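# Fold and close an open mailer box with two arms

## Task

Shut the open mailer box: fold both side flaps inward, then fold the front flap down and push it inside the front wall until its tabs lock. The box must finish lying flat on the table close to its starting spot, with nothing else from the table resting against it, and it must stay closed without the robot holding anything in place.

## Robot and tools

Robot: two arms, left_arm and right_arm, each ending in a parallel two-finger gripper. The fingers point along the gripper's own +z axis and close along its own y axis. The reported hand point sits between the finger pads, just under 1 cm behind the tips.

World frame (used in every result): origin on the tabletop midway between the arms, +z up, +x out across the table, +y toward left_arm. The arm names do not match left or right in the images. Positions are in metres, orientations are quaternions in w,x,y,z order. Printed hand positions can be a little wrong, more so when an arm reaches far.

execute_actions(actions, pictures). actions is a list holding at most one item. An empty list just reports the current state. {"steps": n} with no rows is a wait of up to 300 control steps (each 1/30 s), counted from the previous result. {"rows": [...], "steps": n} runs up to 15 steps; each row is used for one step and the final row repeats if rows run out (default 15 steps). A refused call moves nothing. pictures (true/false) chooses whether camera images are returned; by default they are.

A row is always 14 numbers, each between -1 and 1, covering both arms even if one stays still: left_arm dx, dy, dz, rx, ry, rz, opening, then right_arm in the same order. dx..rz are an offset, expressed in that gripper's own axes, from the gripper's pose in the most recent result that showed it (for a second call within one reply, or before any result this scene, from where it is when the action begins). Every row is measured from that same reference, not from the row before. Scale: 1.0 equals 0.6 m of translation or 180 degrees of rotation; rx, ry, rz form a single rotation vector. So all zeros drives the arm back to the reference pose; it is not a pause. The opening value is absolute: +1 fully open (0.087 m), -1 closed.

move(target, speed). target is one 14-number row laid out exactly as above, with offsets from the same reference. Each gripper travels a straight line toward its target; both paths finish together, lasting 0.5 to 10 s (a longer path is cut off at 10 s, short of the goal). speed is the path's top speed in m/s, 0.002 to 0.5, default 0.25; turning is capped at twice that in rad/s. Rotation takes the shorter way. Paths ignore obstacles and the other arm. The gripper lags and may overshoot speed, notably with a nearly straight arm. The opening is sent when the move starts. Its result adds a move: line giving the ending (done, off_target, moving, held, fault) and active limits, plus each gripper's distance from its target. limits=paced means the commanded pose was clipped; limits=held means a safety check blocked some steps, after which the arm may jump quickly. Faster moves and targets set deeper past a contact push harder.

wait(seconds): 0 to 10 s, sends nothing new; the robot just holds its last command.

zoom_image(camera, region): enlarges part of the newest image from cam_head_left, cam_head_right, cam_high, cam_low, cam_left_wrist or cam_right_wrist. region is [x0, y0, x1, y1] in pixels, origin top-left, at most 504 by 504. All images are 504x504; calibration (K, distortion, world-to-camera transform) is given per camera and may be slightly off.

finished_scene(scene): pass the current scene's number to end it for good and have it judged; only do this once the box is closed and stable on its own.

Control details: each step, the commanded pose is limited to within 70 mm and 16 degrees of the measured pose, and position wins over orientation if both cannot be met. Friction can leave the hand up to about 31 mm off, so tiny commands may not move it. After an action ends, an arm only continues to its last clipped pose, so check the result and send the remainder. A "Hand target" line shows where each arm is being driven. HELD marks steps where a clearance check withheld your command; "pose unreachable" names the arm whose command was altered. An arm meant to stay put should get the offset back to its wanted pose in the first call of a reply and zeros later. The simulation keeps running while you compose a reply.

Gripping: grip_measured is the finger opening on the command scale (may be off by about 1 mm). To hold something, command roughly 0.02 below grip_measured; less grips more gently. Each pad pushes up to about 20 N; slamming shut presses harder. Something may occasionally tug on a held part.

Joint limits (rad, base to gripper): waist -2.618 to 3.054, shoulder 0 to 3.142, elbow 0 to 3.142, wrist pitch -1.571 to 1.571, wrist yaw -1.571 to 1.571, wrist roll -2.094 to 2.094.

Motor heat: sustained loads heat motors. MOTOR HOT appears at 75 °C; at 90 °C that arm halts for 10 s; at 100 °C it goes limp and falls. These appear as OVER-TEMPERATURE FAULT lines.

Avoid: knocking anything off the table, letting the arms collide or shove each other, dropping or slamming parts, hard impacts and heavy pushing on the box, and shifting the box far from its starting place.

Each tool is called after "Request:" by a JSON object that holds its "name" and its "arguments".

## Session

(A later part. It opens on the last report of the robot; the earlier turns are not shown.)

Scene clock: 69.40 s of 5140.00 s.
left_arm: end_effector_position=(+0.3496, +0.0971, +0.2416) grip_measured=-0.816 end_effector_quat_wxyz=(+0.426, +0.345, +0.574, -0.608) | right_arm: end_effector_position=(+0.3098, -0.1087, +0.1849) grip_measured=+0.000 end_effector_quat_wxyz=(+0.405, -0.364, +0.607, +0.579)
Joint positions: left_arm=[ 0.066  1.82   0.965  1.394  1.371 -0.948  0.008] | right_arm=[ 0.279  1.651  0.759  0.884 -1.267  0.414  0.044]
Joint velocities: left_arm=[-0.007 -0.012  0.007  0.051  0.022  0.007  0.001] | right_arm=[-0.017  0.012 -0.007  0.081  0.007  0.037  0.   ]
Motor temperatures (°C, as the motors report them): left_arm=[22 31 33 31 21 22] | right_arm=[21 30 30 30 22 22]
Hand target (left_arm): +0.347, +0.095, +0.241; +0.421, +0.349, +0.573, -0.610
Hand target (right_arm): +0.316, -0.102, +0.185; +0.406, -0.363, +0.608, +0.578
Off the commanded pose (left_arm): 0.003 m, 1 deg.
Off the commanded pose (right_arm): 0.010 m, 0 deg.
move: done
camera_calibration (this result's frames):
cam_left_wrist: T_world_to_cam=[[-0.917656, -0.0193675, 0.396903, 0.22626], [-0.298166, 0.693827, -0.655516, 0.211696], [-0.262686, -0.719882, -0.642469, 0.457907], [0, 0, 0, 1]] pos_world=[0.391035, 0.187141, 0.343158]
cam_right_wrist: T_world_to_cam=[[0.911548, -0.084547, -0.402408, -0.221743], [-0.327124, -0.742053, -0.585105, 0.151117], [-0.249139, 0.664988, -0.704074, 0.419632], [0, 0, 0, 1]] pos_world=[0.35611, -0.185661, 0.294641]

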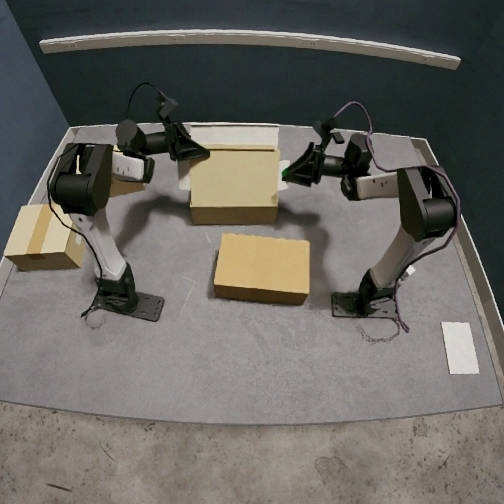

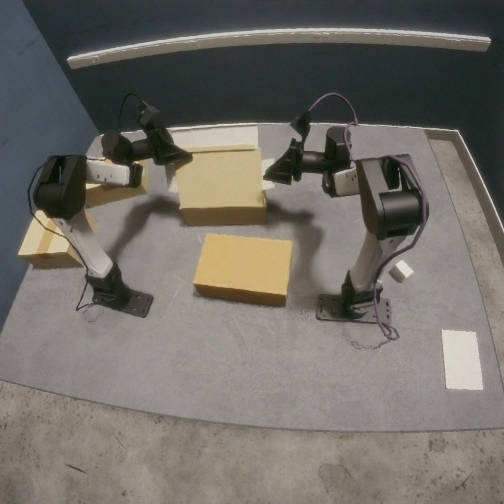

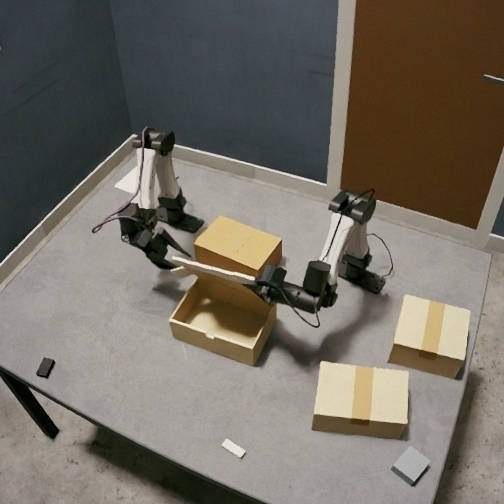

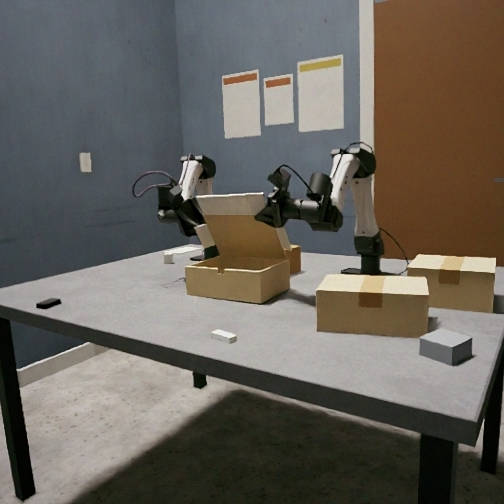

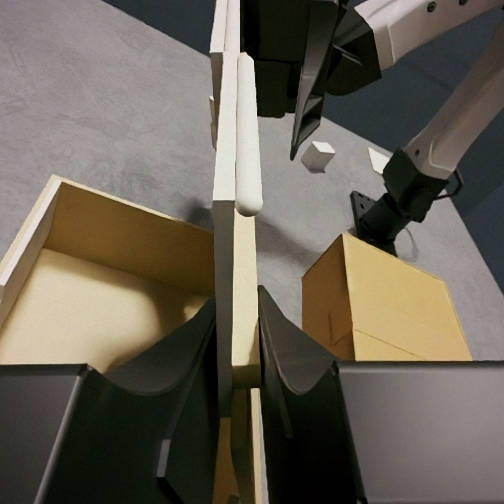

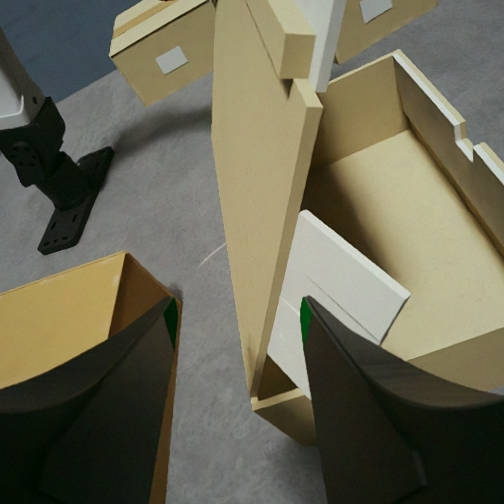

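Push down (-y) then in.

Request:
{"name": "move", "arguments": {"target": [0,0,0,0,0,0,-0.9,0,-0.05,0.01,0,0,0,0], "speed": 0.05}}

Request:
{"name": "move", "arguments": {"target": [0,0,0,0,0,0,-0.9,0,-0.015,0.1,0,0,0,0], "speed": 0.05}}

Scene clock: 71.73 s of 5140.00 s.
left_arm: end_effector_position=(+0.3541, +0.1000, +0.2431) grip_measured=-0.811 end_effector_quat_wxyz=(+0.435, +0.337, +0.576, -0.605) | right_arm: end_effector_position=(+0.3255, -0.1051, +0.1819) grip_measured=+0.000 end_effector_quat_wxyz=(+0.404, -0.381, +0.593, +0.582)
Joint positions: left_arm=[ 0.074  1.82   0.965  1.394  1.354 -0.946  0.008] | right_arm=[ 0.276  1.74   0.833  0.928 -1.304  0.414  0.044]
Joint velocities: left_arm=[-0.002  0.017 -0.007  0.051 -0.037 -0.051  0.001] | right_arm=[ 0.012  0.012  0.002 -0.022  0.007 -0.037 -0.001]
Motor temperatures (°C, as the motors report them): left_arm=[22 31 33 30 21 22] | right_arm=[21 29 30 30 22 22]
Hand target (left_arm): +0.350, +0.097, +0.242; +0.426, +0.345, +0.574, -0.608
Hand target (right_arm): +0.337, -0.105, +0.173; +0.405, -0.364, +0.607, +0.579
Off the commanded pose (left_arm): 0.006 m, 1 deg.
Off the commanded pose (right_arm): 0.015 m, 3 deg.
move: off_target (right_arm)
camera_calibration (this result's frames):
cam_left_wrist: T_world_to_cam=[[-0.917407, -0.0374924, 0.39618, 0.231766], [-0.313555, 0.681135, -0.661619, 0.220233], [-0.245046, -0.731198, -0.636634, 0.455603], [0, 0, 0, 1]] pos_world=[0.393322, 0.191817, 0.343942]
cam_right_wrist: T_world_to_cam=[[0.924706, -0.0512542, -0.377217, -0.242359], [-0.285586, -0.748596, -0.598368, 0.145443], [-0.251714, 0.661043, -0.706868, 0.420039], [0, 0, 0, 1]] pos_world=[0.371377, -0.181207, 0.292519]

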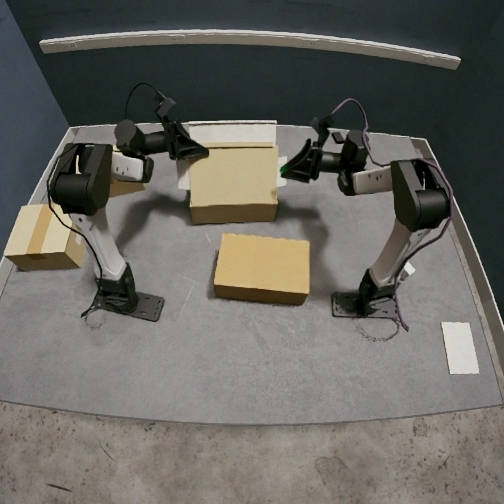

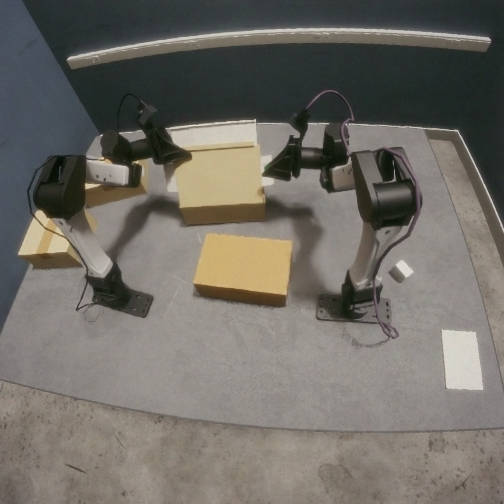

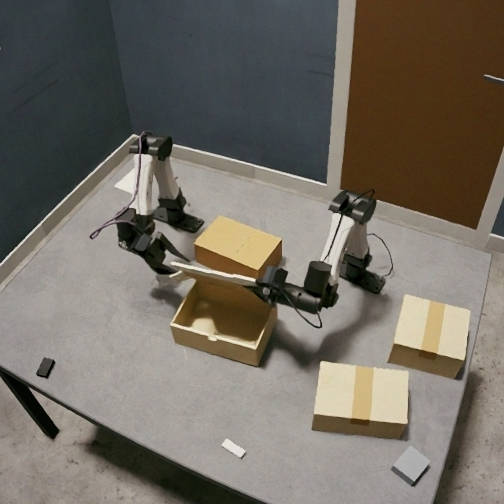

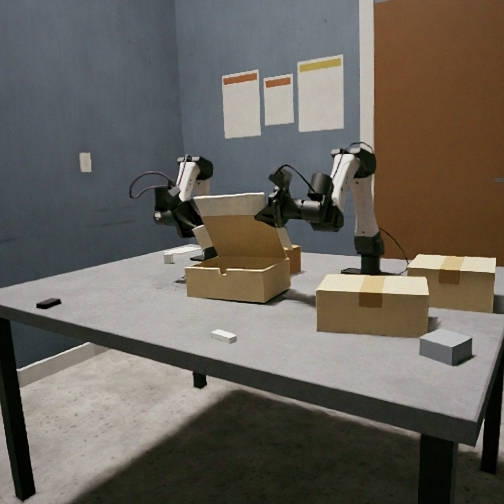

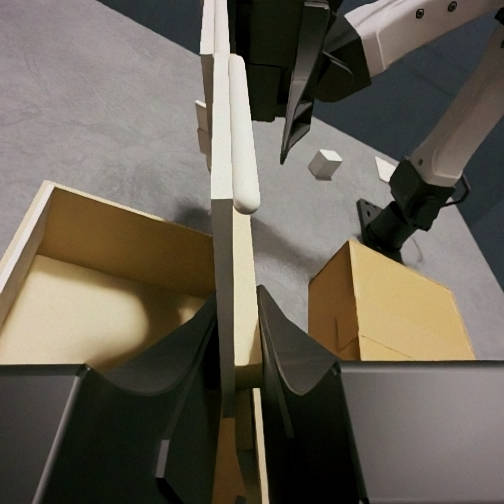

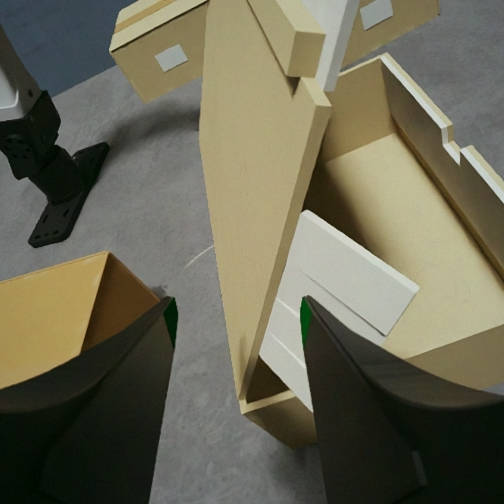

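Scene clock: 73.33 s of 5140.00 s.
left_arm: end_effector_position=(+0.3558, +0.1033, +0.2429) grip_measured=-0.814 end_effector_quat_wxyz=(+0.437, +0.335, +0.577, -0.603) | right_arm: end_effector_position=(+0.3338, -0.0512, +0.1778) grip_measured=+0.000 end_effector_quat_wxyz=(+0.404, -0.377, +0.596, +0.582)
Joint positions: left_arm=[ 0.084  1.82   0.965  1.394  1.356 -0.945  0.008] | right_arm=[ 0.417  1.824  0.925  0.911 -1.155  0.411  0.044]
Joint velocities: left_arm=[-0.002  0.007 -0.002 -0.022  0.066 -0.037 -0.001] | right_arm=[-0.002  0.012 -0.002 -0.051  0.007 -0.007  0.   ]
Motor temperatures (°C, as the motors report them): left_arm=[22 31 33 30 21 22] | right_arm=[21 30 30 30 22 22]
Hand target (left_arm): +0.354, +0.100, +0.243; +0.435, +0.337, +0.576, -0.605
Hand target (right_arm): +0.336, -0.046, +0.179; +0.404, -0.381, +0.593, +0.582
Off the commanded pose (left_arm): 0.004 m, 0 deg.
Off the commanded pose (right_arm): 0.006 m, 1 deg.
move: done
camera_calibration (this result's frames):
cam_left_wrist: T_world_to_cam=[[-0.917427, -0.0448808, 0.395364, 0.234461], [-0.318169, 0.679426, -0.661172, 0.220123], [-0.238947, -0.73237, -0.637604, 0.456461], [0, 0, 0, 1]] pos_world=[0.394207, 0.195264, 0.343883]
cam_right_wrist: T_world_to_cam=[[0.92129, -0.0586006, -0.384435, -0.246779], [-0.295985, -0.746862, -0.595474, 0.188668], [-0.252225, 0.662392, -0.705422, 0.383585], [0, 0, 0, 1]] pos_world=[0.379948, -0.127636, 0.288065]

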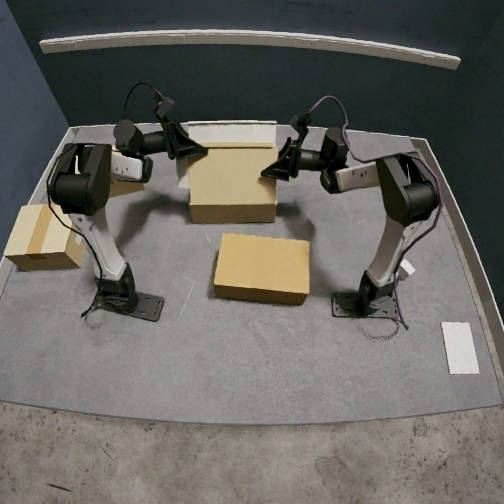

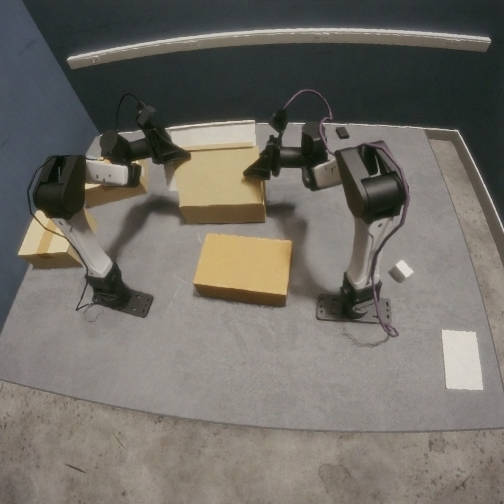

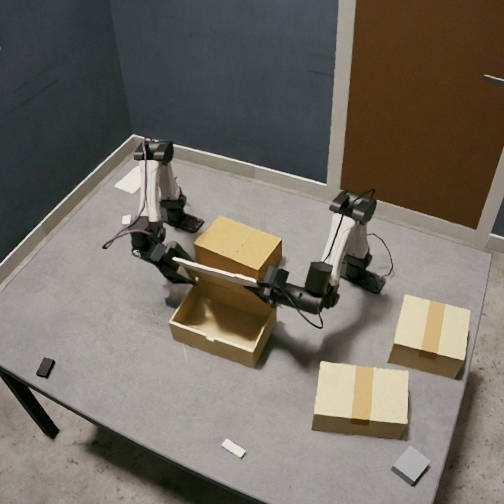

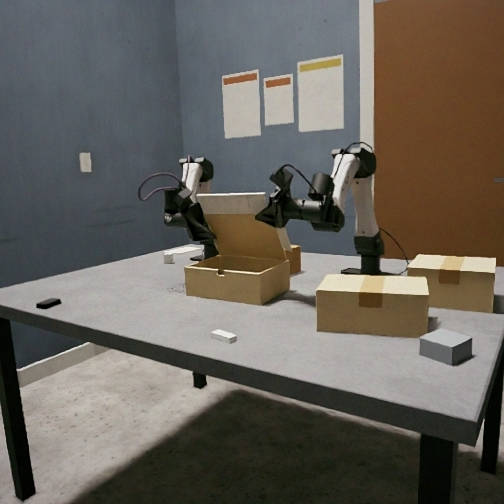

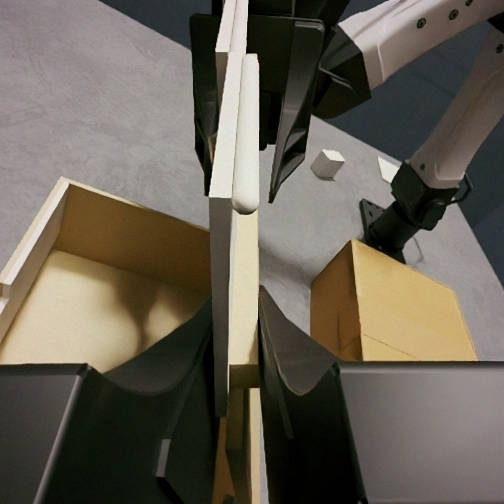

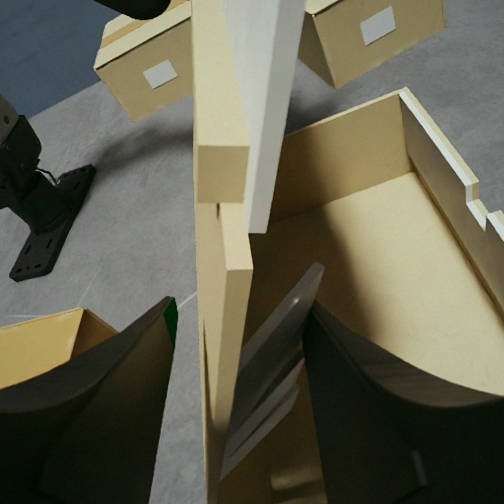

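Request:
{"name": "move", "arguments": {"target": [0,0,0,0,0,0,-0.9,0,0,0,0,0,0,-0.6]}}

Request:
{"name": "move", "arguments": {"target": [0,0,-0.15,0,0,0,0,0,0,-0.05,0,0,0,-0.6], "speed": 0.08}}

Request:
{"name": "move", "arguments": {"target": [0.12,-0.01,0,0,0,0,0,0,0,0,0,0,0,-0.6], "speed": 0.1}}

Scene clock: 76.40 s of 5140.00 s.
left_arm: end_effector_position=(+0.3555, +0.1032, +0.2426) grip_measured=-0.814 end_effector_quat_wxyz=(+0.437, +0.338, +0.576, -0.602) | right_arm: end_effector_position=(+0.3335, -0.0513, +0.1778) grip_measured=-0.599 end_effector_quat_wxyz=(+0.403, -0.376, +0.597, +0.583)
Joint positions: left_arm=[ 0.083  1.82   0.965  1.394  1.359 -0.941  0.008] | right_arm=[ 0.417  1.824  0.925  0.911 -1.156  0.413  0.018]
Joint velocities: left_arm=[-0.012 -0.007  0.007 -0.037 -0.037 -0.022  0.   ] | right_arm=[ 0.012  0.017 -0.002  0.022 -0.022 -0.051  0.001]
Motor temperatures (°C, as the motors report them): left_arm=[22 32 33 30 21 22] | right_arm=[21 30 30 30 22 22]
Hand target (left_arm): +0.356, +0.103, +0.243; +0.437, +0.335, +0.577, -0.603
Hand target (right_arm): +0.334, -0.051, +0.178; +0.404, -0.377, +0.597, +0.582
Off the commanded pose (left_arm): 0.000 m, 0 deg.
Off the commanded pose (right_arm): 0.000 m, 0 deg.
move: done
camera_calibration (this result's frames):
cam_left_wrist: T_world_to_cam=[[-0.919204, -0.0435432, 0.391368, 0.235742], [-0.313839, 0.681303, -0.66131, 0.218181], [-0.237844, -0.730705, -0.639922, 0.456105], [0, 0, 0, 1]] pos_world=[0.39365, 0.194895, 0.343895]
cam_right_wrist: T_world_to_cam=[[0.920487, -0.0575654, -0.386509, -0.245834], [-0.296467, -0.747245, -0.594755, 0.188574], [-0.25458, 0.662051, -0.704895, 0.384181], [0, 0, 0, 1]] pos_world=[0.379997, -0.127588, 0.287945]

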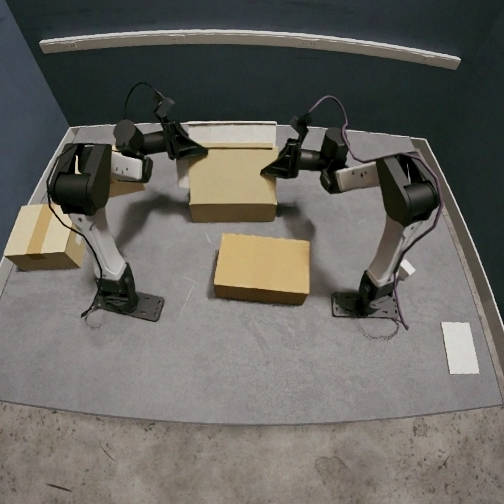

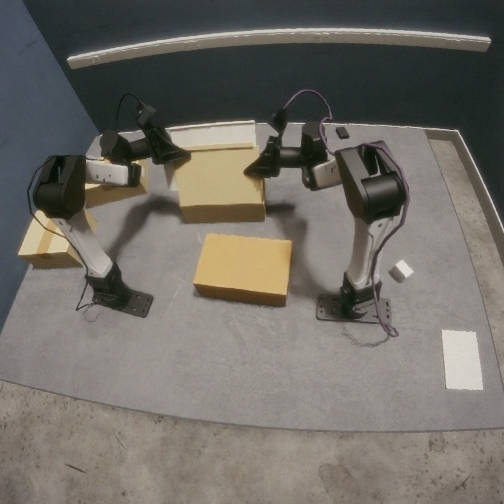

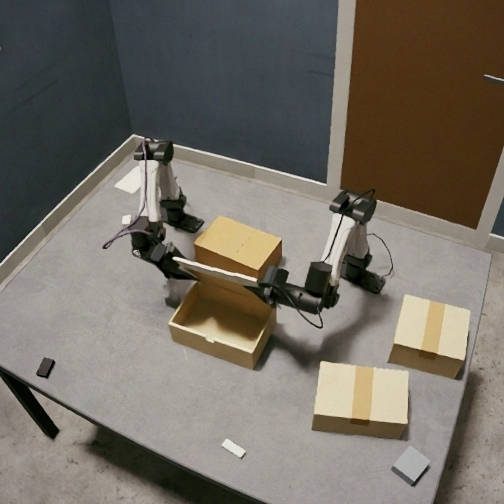

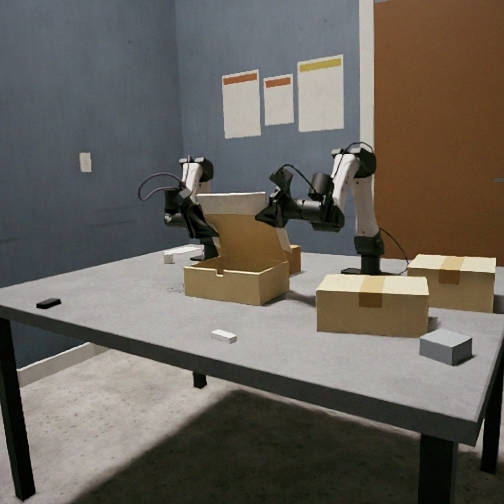

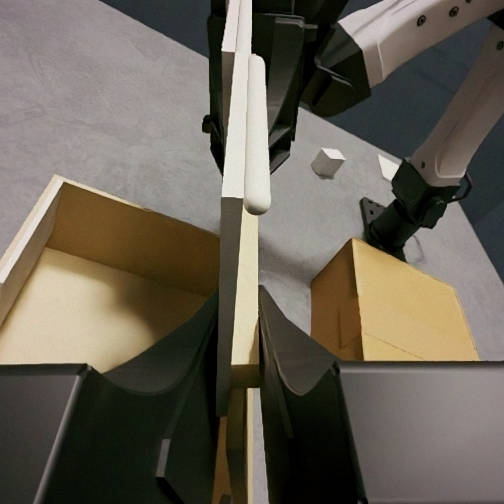

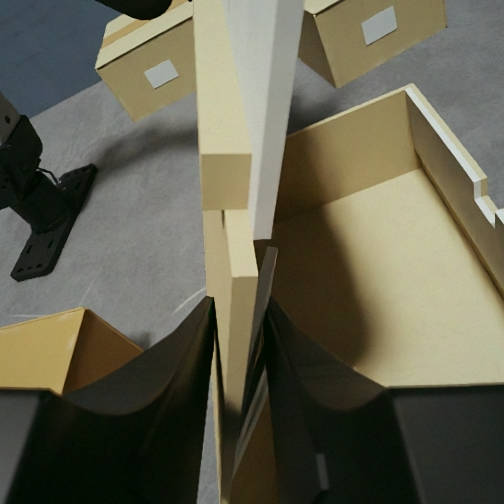

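Scene clock: 77.93 s of 5140.00 s.
left_arm: end_effector_position=(+0.3514, +0.1903, +0.2359) grip_measured=+0.000 end_effector_quat_wxyz=(+0.440, +0.336, +0.618, -0.558) | right_arm: end_effector_position=(+0.3365, -0.0763, +0.1745) grip_measured=-0.600 end_effector_quat_wxyz=(+0.400, -0.374, +0.600, +0.583)
Joint positions: left_arm=[ 0.327  1.795  0.937  1.559  1.555 -1.105  0.044] | right_arm=[ 0.349  1.811  0.898  0.914 -1.223  0.413  0.018]
Joint velocities: left_arm=[-0.007  0.007  0.002 -0.022 -0.007  0.007 -0.001] | right_arm=[-0.027 -0.022 -0.007  0.066 -0.095 -0.066 -0.001]
Motor temperatures (°C, as the motors report them): left_arm=[22 32 33 30 21 22] | right_arm=[21 30 30 30 22 22]
Hand target (left_arm): +0.346, +0.192, +0.232; +0.435, +0.334, +0.622, -0.559
Hand target (right_arm): +0.332, -0.081, +0.177; +0.403, -0.376, +0.597, +0.583
Off the commanded pose (left_arm): 0.006 m, 7 deg.
Off the commanded pose (right_arm): 0.007 m, 1 deg.
joint sent to its limit (left arm) — the command would take joint 4 (wrist pitch) past its upper limit, so that joint was sent only as far as its limit.
move: off_target (left_arm)
camera_calibration (this result's frames):
cam_left_wrist: T_world_to_cam=[[-0.910142, -0.148598, 0.38673, 0.256326], [-0.368216, 0.717984, -0.590692, 0.148561], [-0.18989, -0.680013, -0.708183, 0.504094], [0, 0, 0, 1]] pos_world=[0.383718, 0.274216, 0.345616]
cam_right_wrist: T_world_to_cam=[[0.916629, -0.0607934, -0.39509, -0.248685], [-0.303567, -0.748908, -0.589054, 0.17008], [-0.260075, 0.65988, -0.704925, 0.400925], [0, 0, 0, 1]] pos_world=[0.383853, -0.152307, 0.284556]

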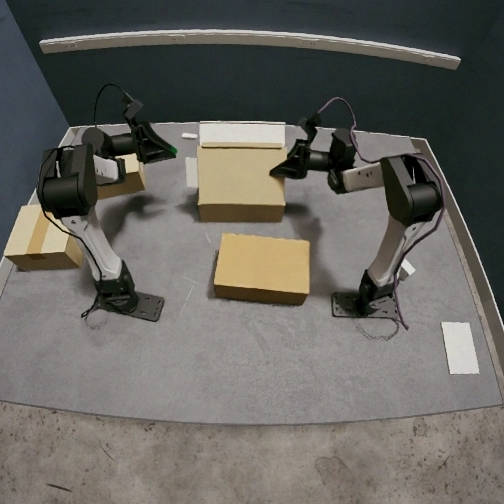

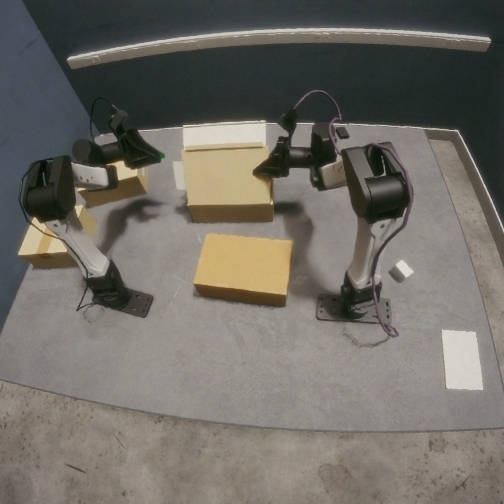

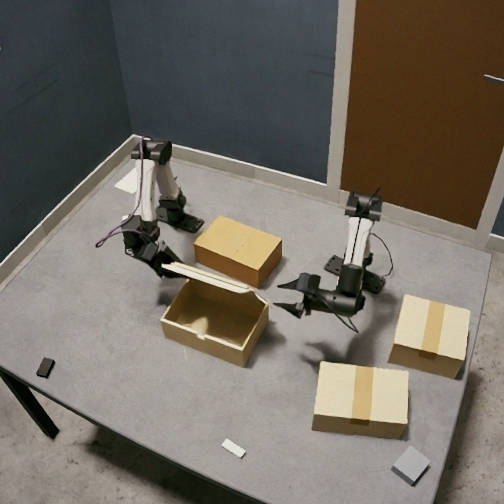

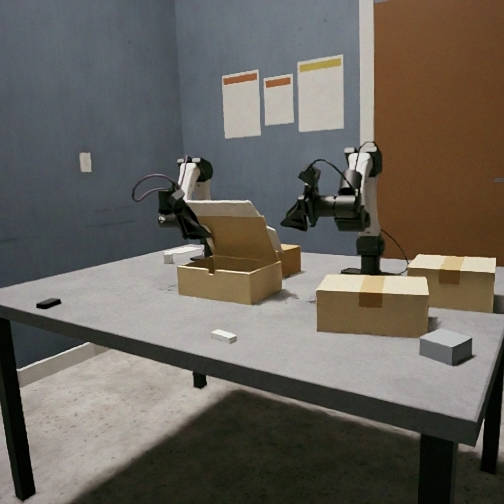

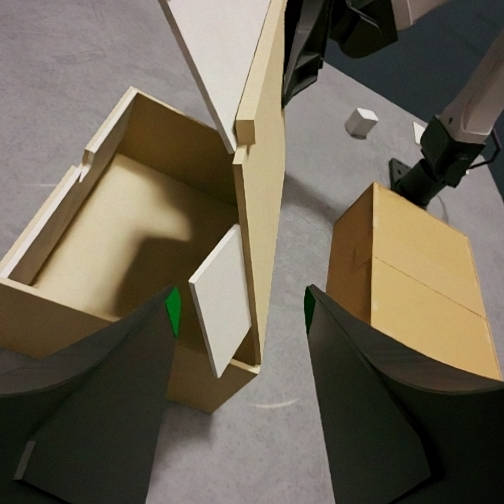

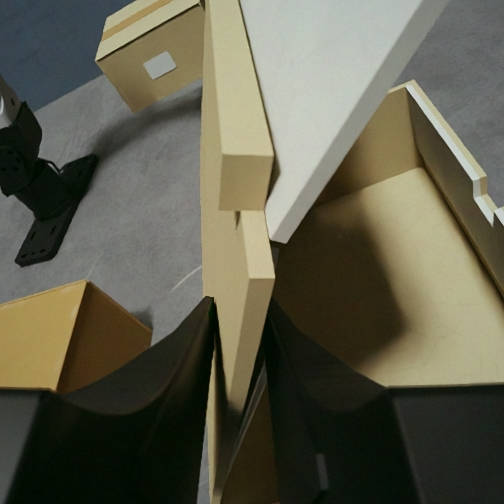

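Scene clock: 79.13 s of 5140.00 s.
left_arm: end_effector_position=(+0.3217, +0.1856, +0.1764) grip_measured=+0.000 end_effector_quat_wxyz=(+0.442, +0.336, +0.619, -0.556) | right_arm: end_effector_position=(+0.3365, -0.0763, +0.1745) grip_measured=-0.600 end_effector_quat_wxyz=(+0.400, -0.374, +0.600, +0.583)
Joint positions: left_arm=[ 0.327  1.795  0.698  1.561  1.553 -0.865  0.044] | right_arm=[ 0.349  1.811  0.898  0.914 -1.223  0.413  0.018]
Joint velocities: left_arm=[ 0.002 -0.012 -0.017 -0.037 -0.037 -0.066 -0.001] | right_arm=[-0.017 -0.032 -0.002 -0.007  0.051  0.007 -0.   ]
Motor temperatures (°C, as the motors report them): left_arm=[22 32 33 30 21 22] | right_arm=[21 30 30 30 22 22]
Hand target (left_arm): +0.317, +0.183, +0.173; +0.440, +0.336, +0.619, -0.557
Hand target (right_arm): +0.336, -0.076, +0.175; +0.400, -0.374, +0.600, +0.583
Off the commanded pose (left_arm): 0.006 m, 0 deg.
Off the commanded pose (right_arm): 0.000 m, 0 deg.
joint sent to its limit (left arm) — the command would take joint 4 (wrist pitch) past its upper limit, so that joint was sent only as far as its limit.
move: done
camera_calibration (this result's frames):
cam_left_wrist: T_world_to_cam=[[-0.910582, -0.153091, 0.383932, 0.253127], [-0.369382, 0.718209, -0.589689, 0.106018], [-0.185467, -0.678778, -0.710537, 0.451866], [0, 0, 0, 1]] pos_world=[0.35346, 0.269325, 0.286402]
cam_right_wrist: T_world_to_cam=[[0.916629, -0.0607934, -0.39509, -0.248685], [-0.303567, -0.748908, -0.589054, 0.17008], [-0.260075, 0.65988, -0.704925, 0.400925], [0, 0, 0, 1]] pos_world=[0.383853, -0.152307, 0.284556]

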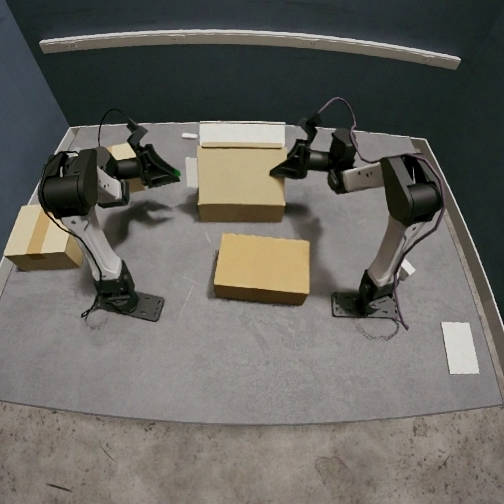

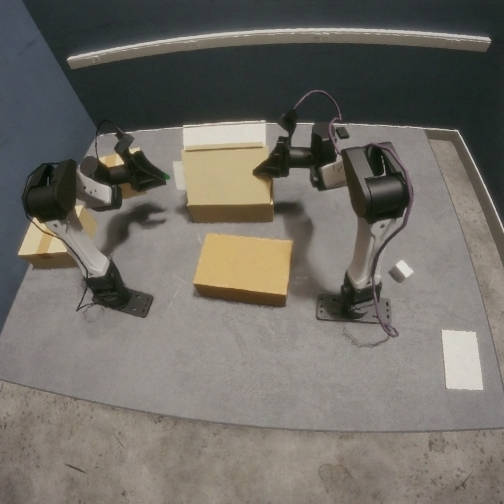

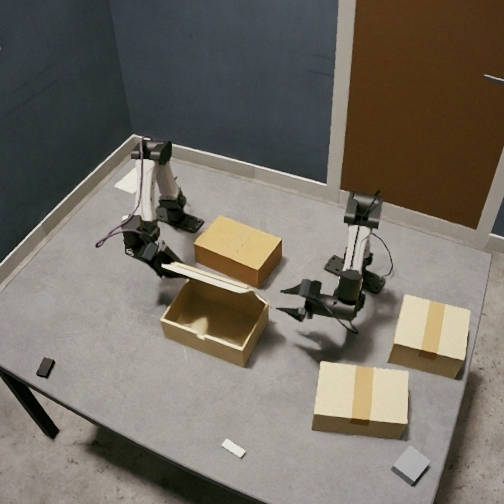

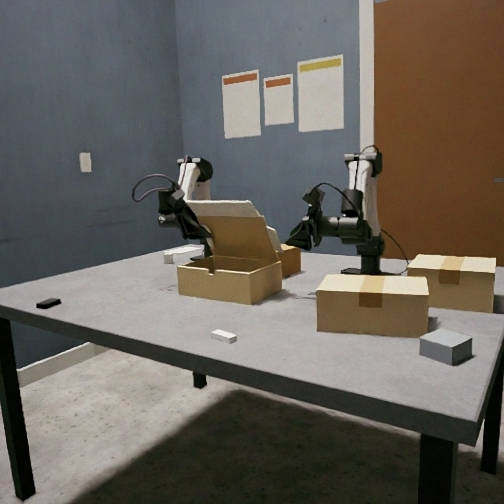

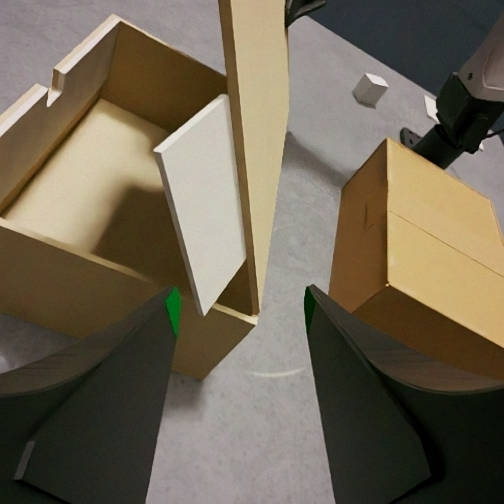

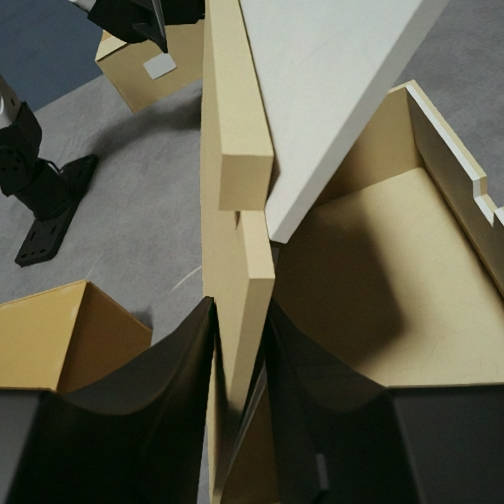

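Request:
{"name": "move", "arguments": {"target": [-0.035,-0.025,0,0,0,0,0,0,0,0,0,0,0,-0.7], "speed": 0.06}}

Request:
{"name": "move", "arguments": {"target": [0,0,0.17,0,0,0,0,0,0,0,0,0,0,-0.7], "speed": 0.05}}

Scene clock: 83.20 s of 5140.00 s.
left_arm: end_effector_position=(+0.3139, +0.1843, +0.1968) grip_measured=+0.000 end_effector_quat_wxyz=(+0.441, +0.335, +0.619, -0.557) | right_arm: end_effector_position=(+0.3364, -0.0763, +0.1745) grip_measured=-0.699 end_effector_quat_wxyz=(+0.400, -0.374, +0.600, +0.583)
Joint positions: left_arm=[ 0.327  1.724  0.698  1.561  1.553 -0.938  0.044] | right_arm=[ 0.349  1.811  0.898  0.914 -1.223  0.413  0.013]
Joint velocities: left_arm=[-0.022  0.007  0.012  0.051  0.066 -0.022 -0.   ] | right_arm=[-0.007  0.002 -0.002 -0.037  0.007  0.022  0.   ]
Motor temperatures (°C, as the motors report them): left_arm=[22 32 33 30 21 22] | right_arm=[21 30 30 30 22 22]
Hand target (left_arm): +0.317, +0.185, +0.202; +0.442, +0.336, +0.619, -0.556
Hand target (right_arm): +0.336, -0.076, +0.175; +0.400, -0.374, +0.600, +0.583
Off the commanded pose (left_arm): 0.005 m, 0 deg.
Off the commanded pose (right_arm): 0.000 m, 0 deg.
After step 90, 0.17 s passed at rest.
move: done
camera_calibration (this result's frames):
cam_left_wrist: T_world_to_cam=[[-0.909878, -0.151965, 0.386042, 0.237097], [-0.370162, 0.717567, -0.589981, 0.116513], [-0.187354, -0.679709, -0.70915, 0.464544], [0, 0, 0, 1]] pos_world=[0.345892, 0.268179, 0.306643]
cam_right_wrist: T_world_to_cam=[[0.916652, -0.0604439, -0.39509, -0.248605], [-0.303281, -0.749023, -0.589054, 0.169952], [-0.260327, 0.659781, -0.704925, 0.400987], [0, 0, 0, 1]] pos_world=[0.383815, -0.152292, 0.284556]

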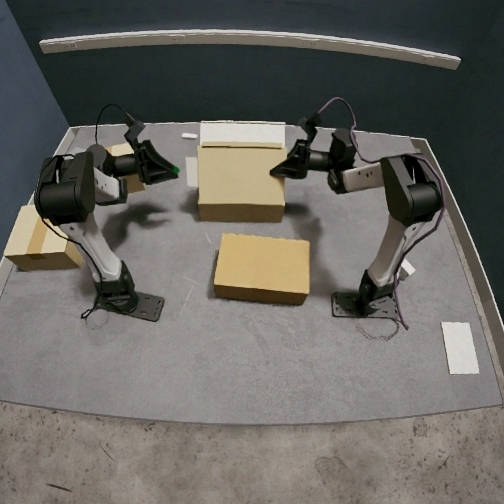

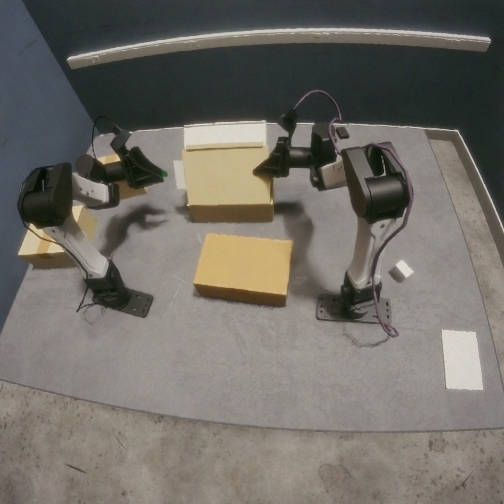

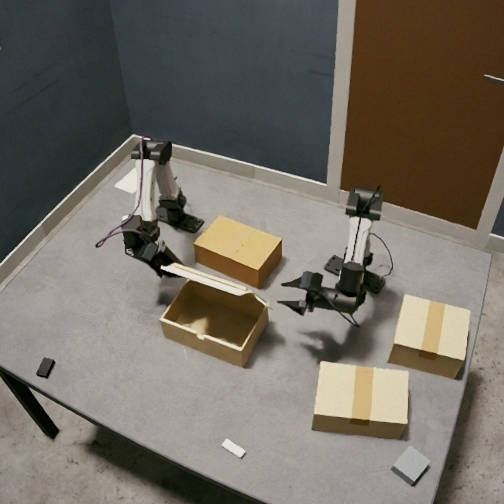

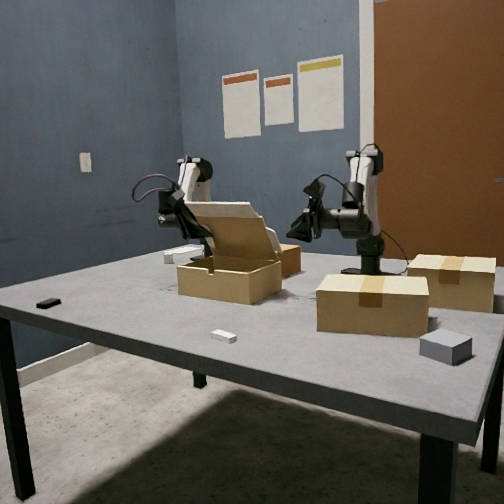

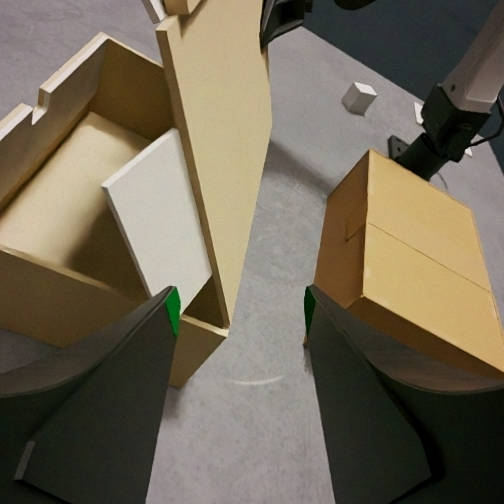

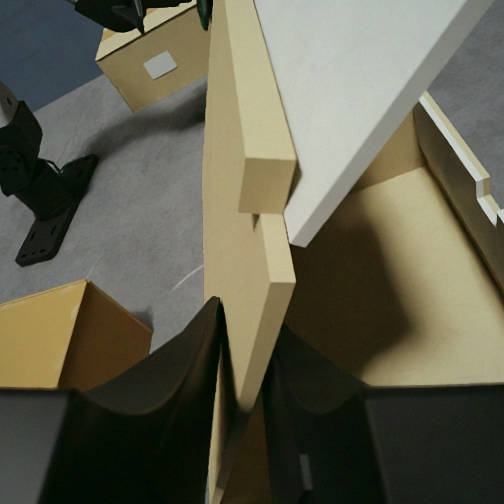

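Scene clock: 85.57 s of 5140.00 s.
left_arm: end_effector_position=(+0.3355, +0.0943, +0.2002) grip_measured=+0.000 end_effector_quat_wxyz=(+0.454, +0.325, +0.617, -0.554) | right_arm: end_effector_position=(+0.3415, -0.0819, +0.1745) grip_measured=-0.699 end_effector_quat_wxyz=(+0.406, -0.368, +0.604, +0.579)
Joint positions: left_arm=[ 0.035  1.648  0.776  0.953  1.235 -0.475  0.044] | right_arm=[ 0.332  1.811  0.898  0.914 -1.221  0.413  0.013]
Joint velocities: left_arm=[-0.002 -0.012  0.007 -0.095 -0.037  0.037 -0.001] | right_arm=[ 0.007  0.002 -0.002  0.095 -0.022 -0.037 -0.   ]
Motor temperatures (°C, as the motors report them): left_arm=[22 32 33 30 21 22] | right_arm=[21 31 31 30 22 22]
Hand target (left_arm): +0.332, +0.084, +0.201; +0.443, +0.333, +0.614, -0.561
Hand target (right_arm): +0.336, -0.076, +0.175; +0.400, -0.374, +0.600, +0.583
Off the commanded pose (left_arm): 0.011 m, 2 deg.
Off the commanded pose (right_arm): 0.008 m, 1 deg.
move: off_target (left_arm)
camera_calibration (this result's frames):
cam_left_wrist: T_world_to_cam=[[-0.908712, -0.170977, 0.3808, 0.244212], [-0.384672, 0.697224, -0.604902, 0.200909], [-0.162079, -0.696165, -0.699346, 0.400917], [0, 0, 0, 1]] pos_world=[0.364183, 0.180781, 0.308914]
cam_right_wrist: T_world_to_cam=[[0.915332, -0.0779153, -0.39509, -0.254583], [-0.317512, -0.743102, -0.589055, 0.172685], [-0.247696, 0.664627, -0.704924, 0.402055], [0, 0, 0, 1]] pos_world=[0.387445, -0.15873, 0.284556]

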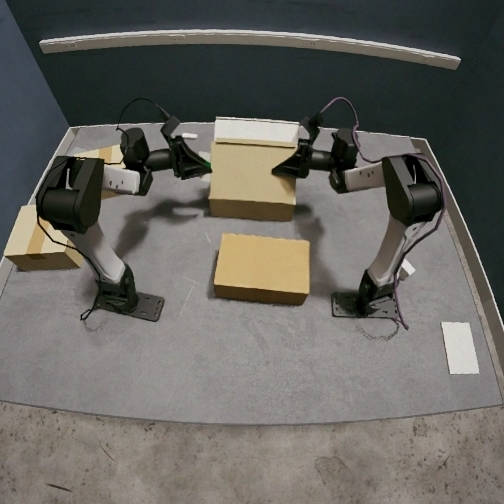

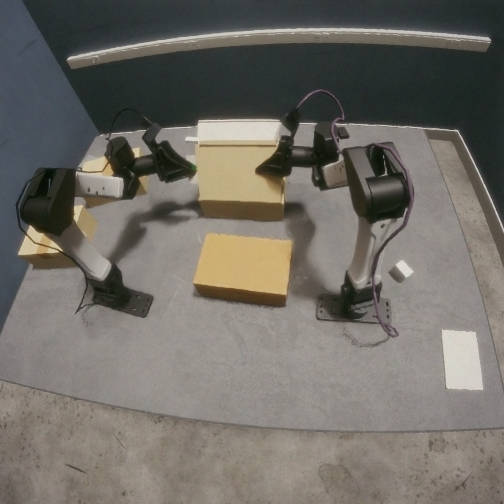

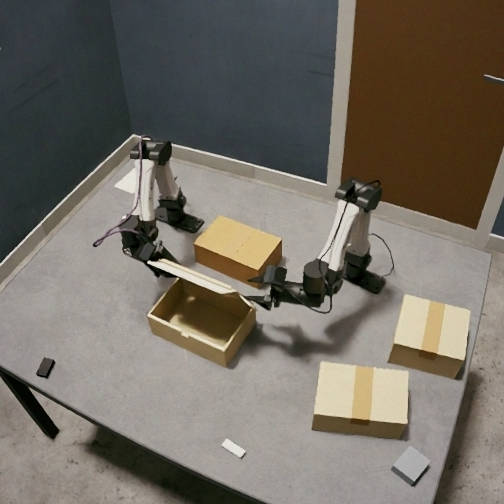

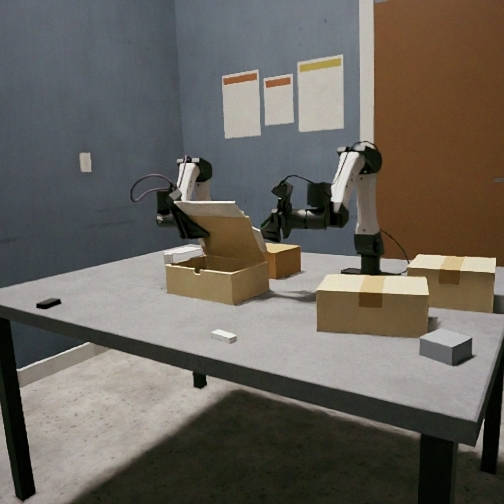

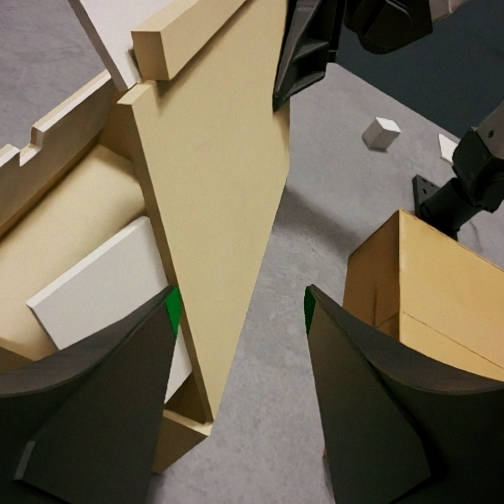

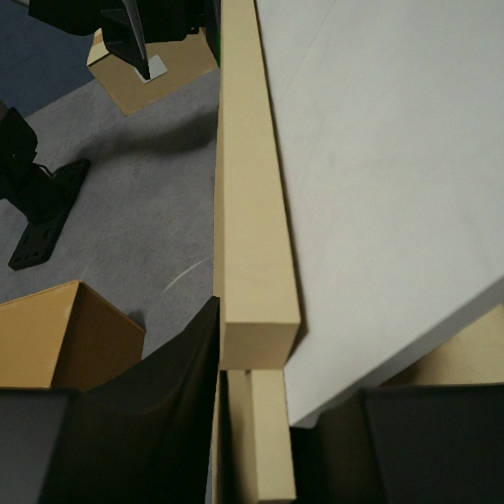

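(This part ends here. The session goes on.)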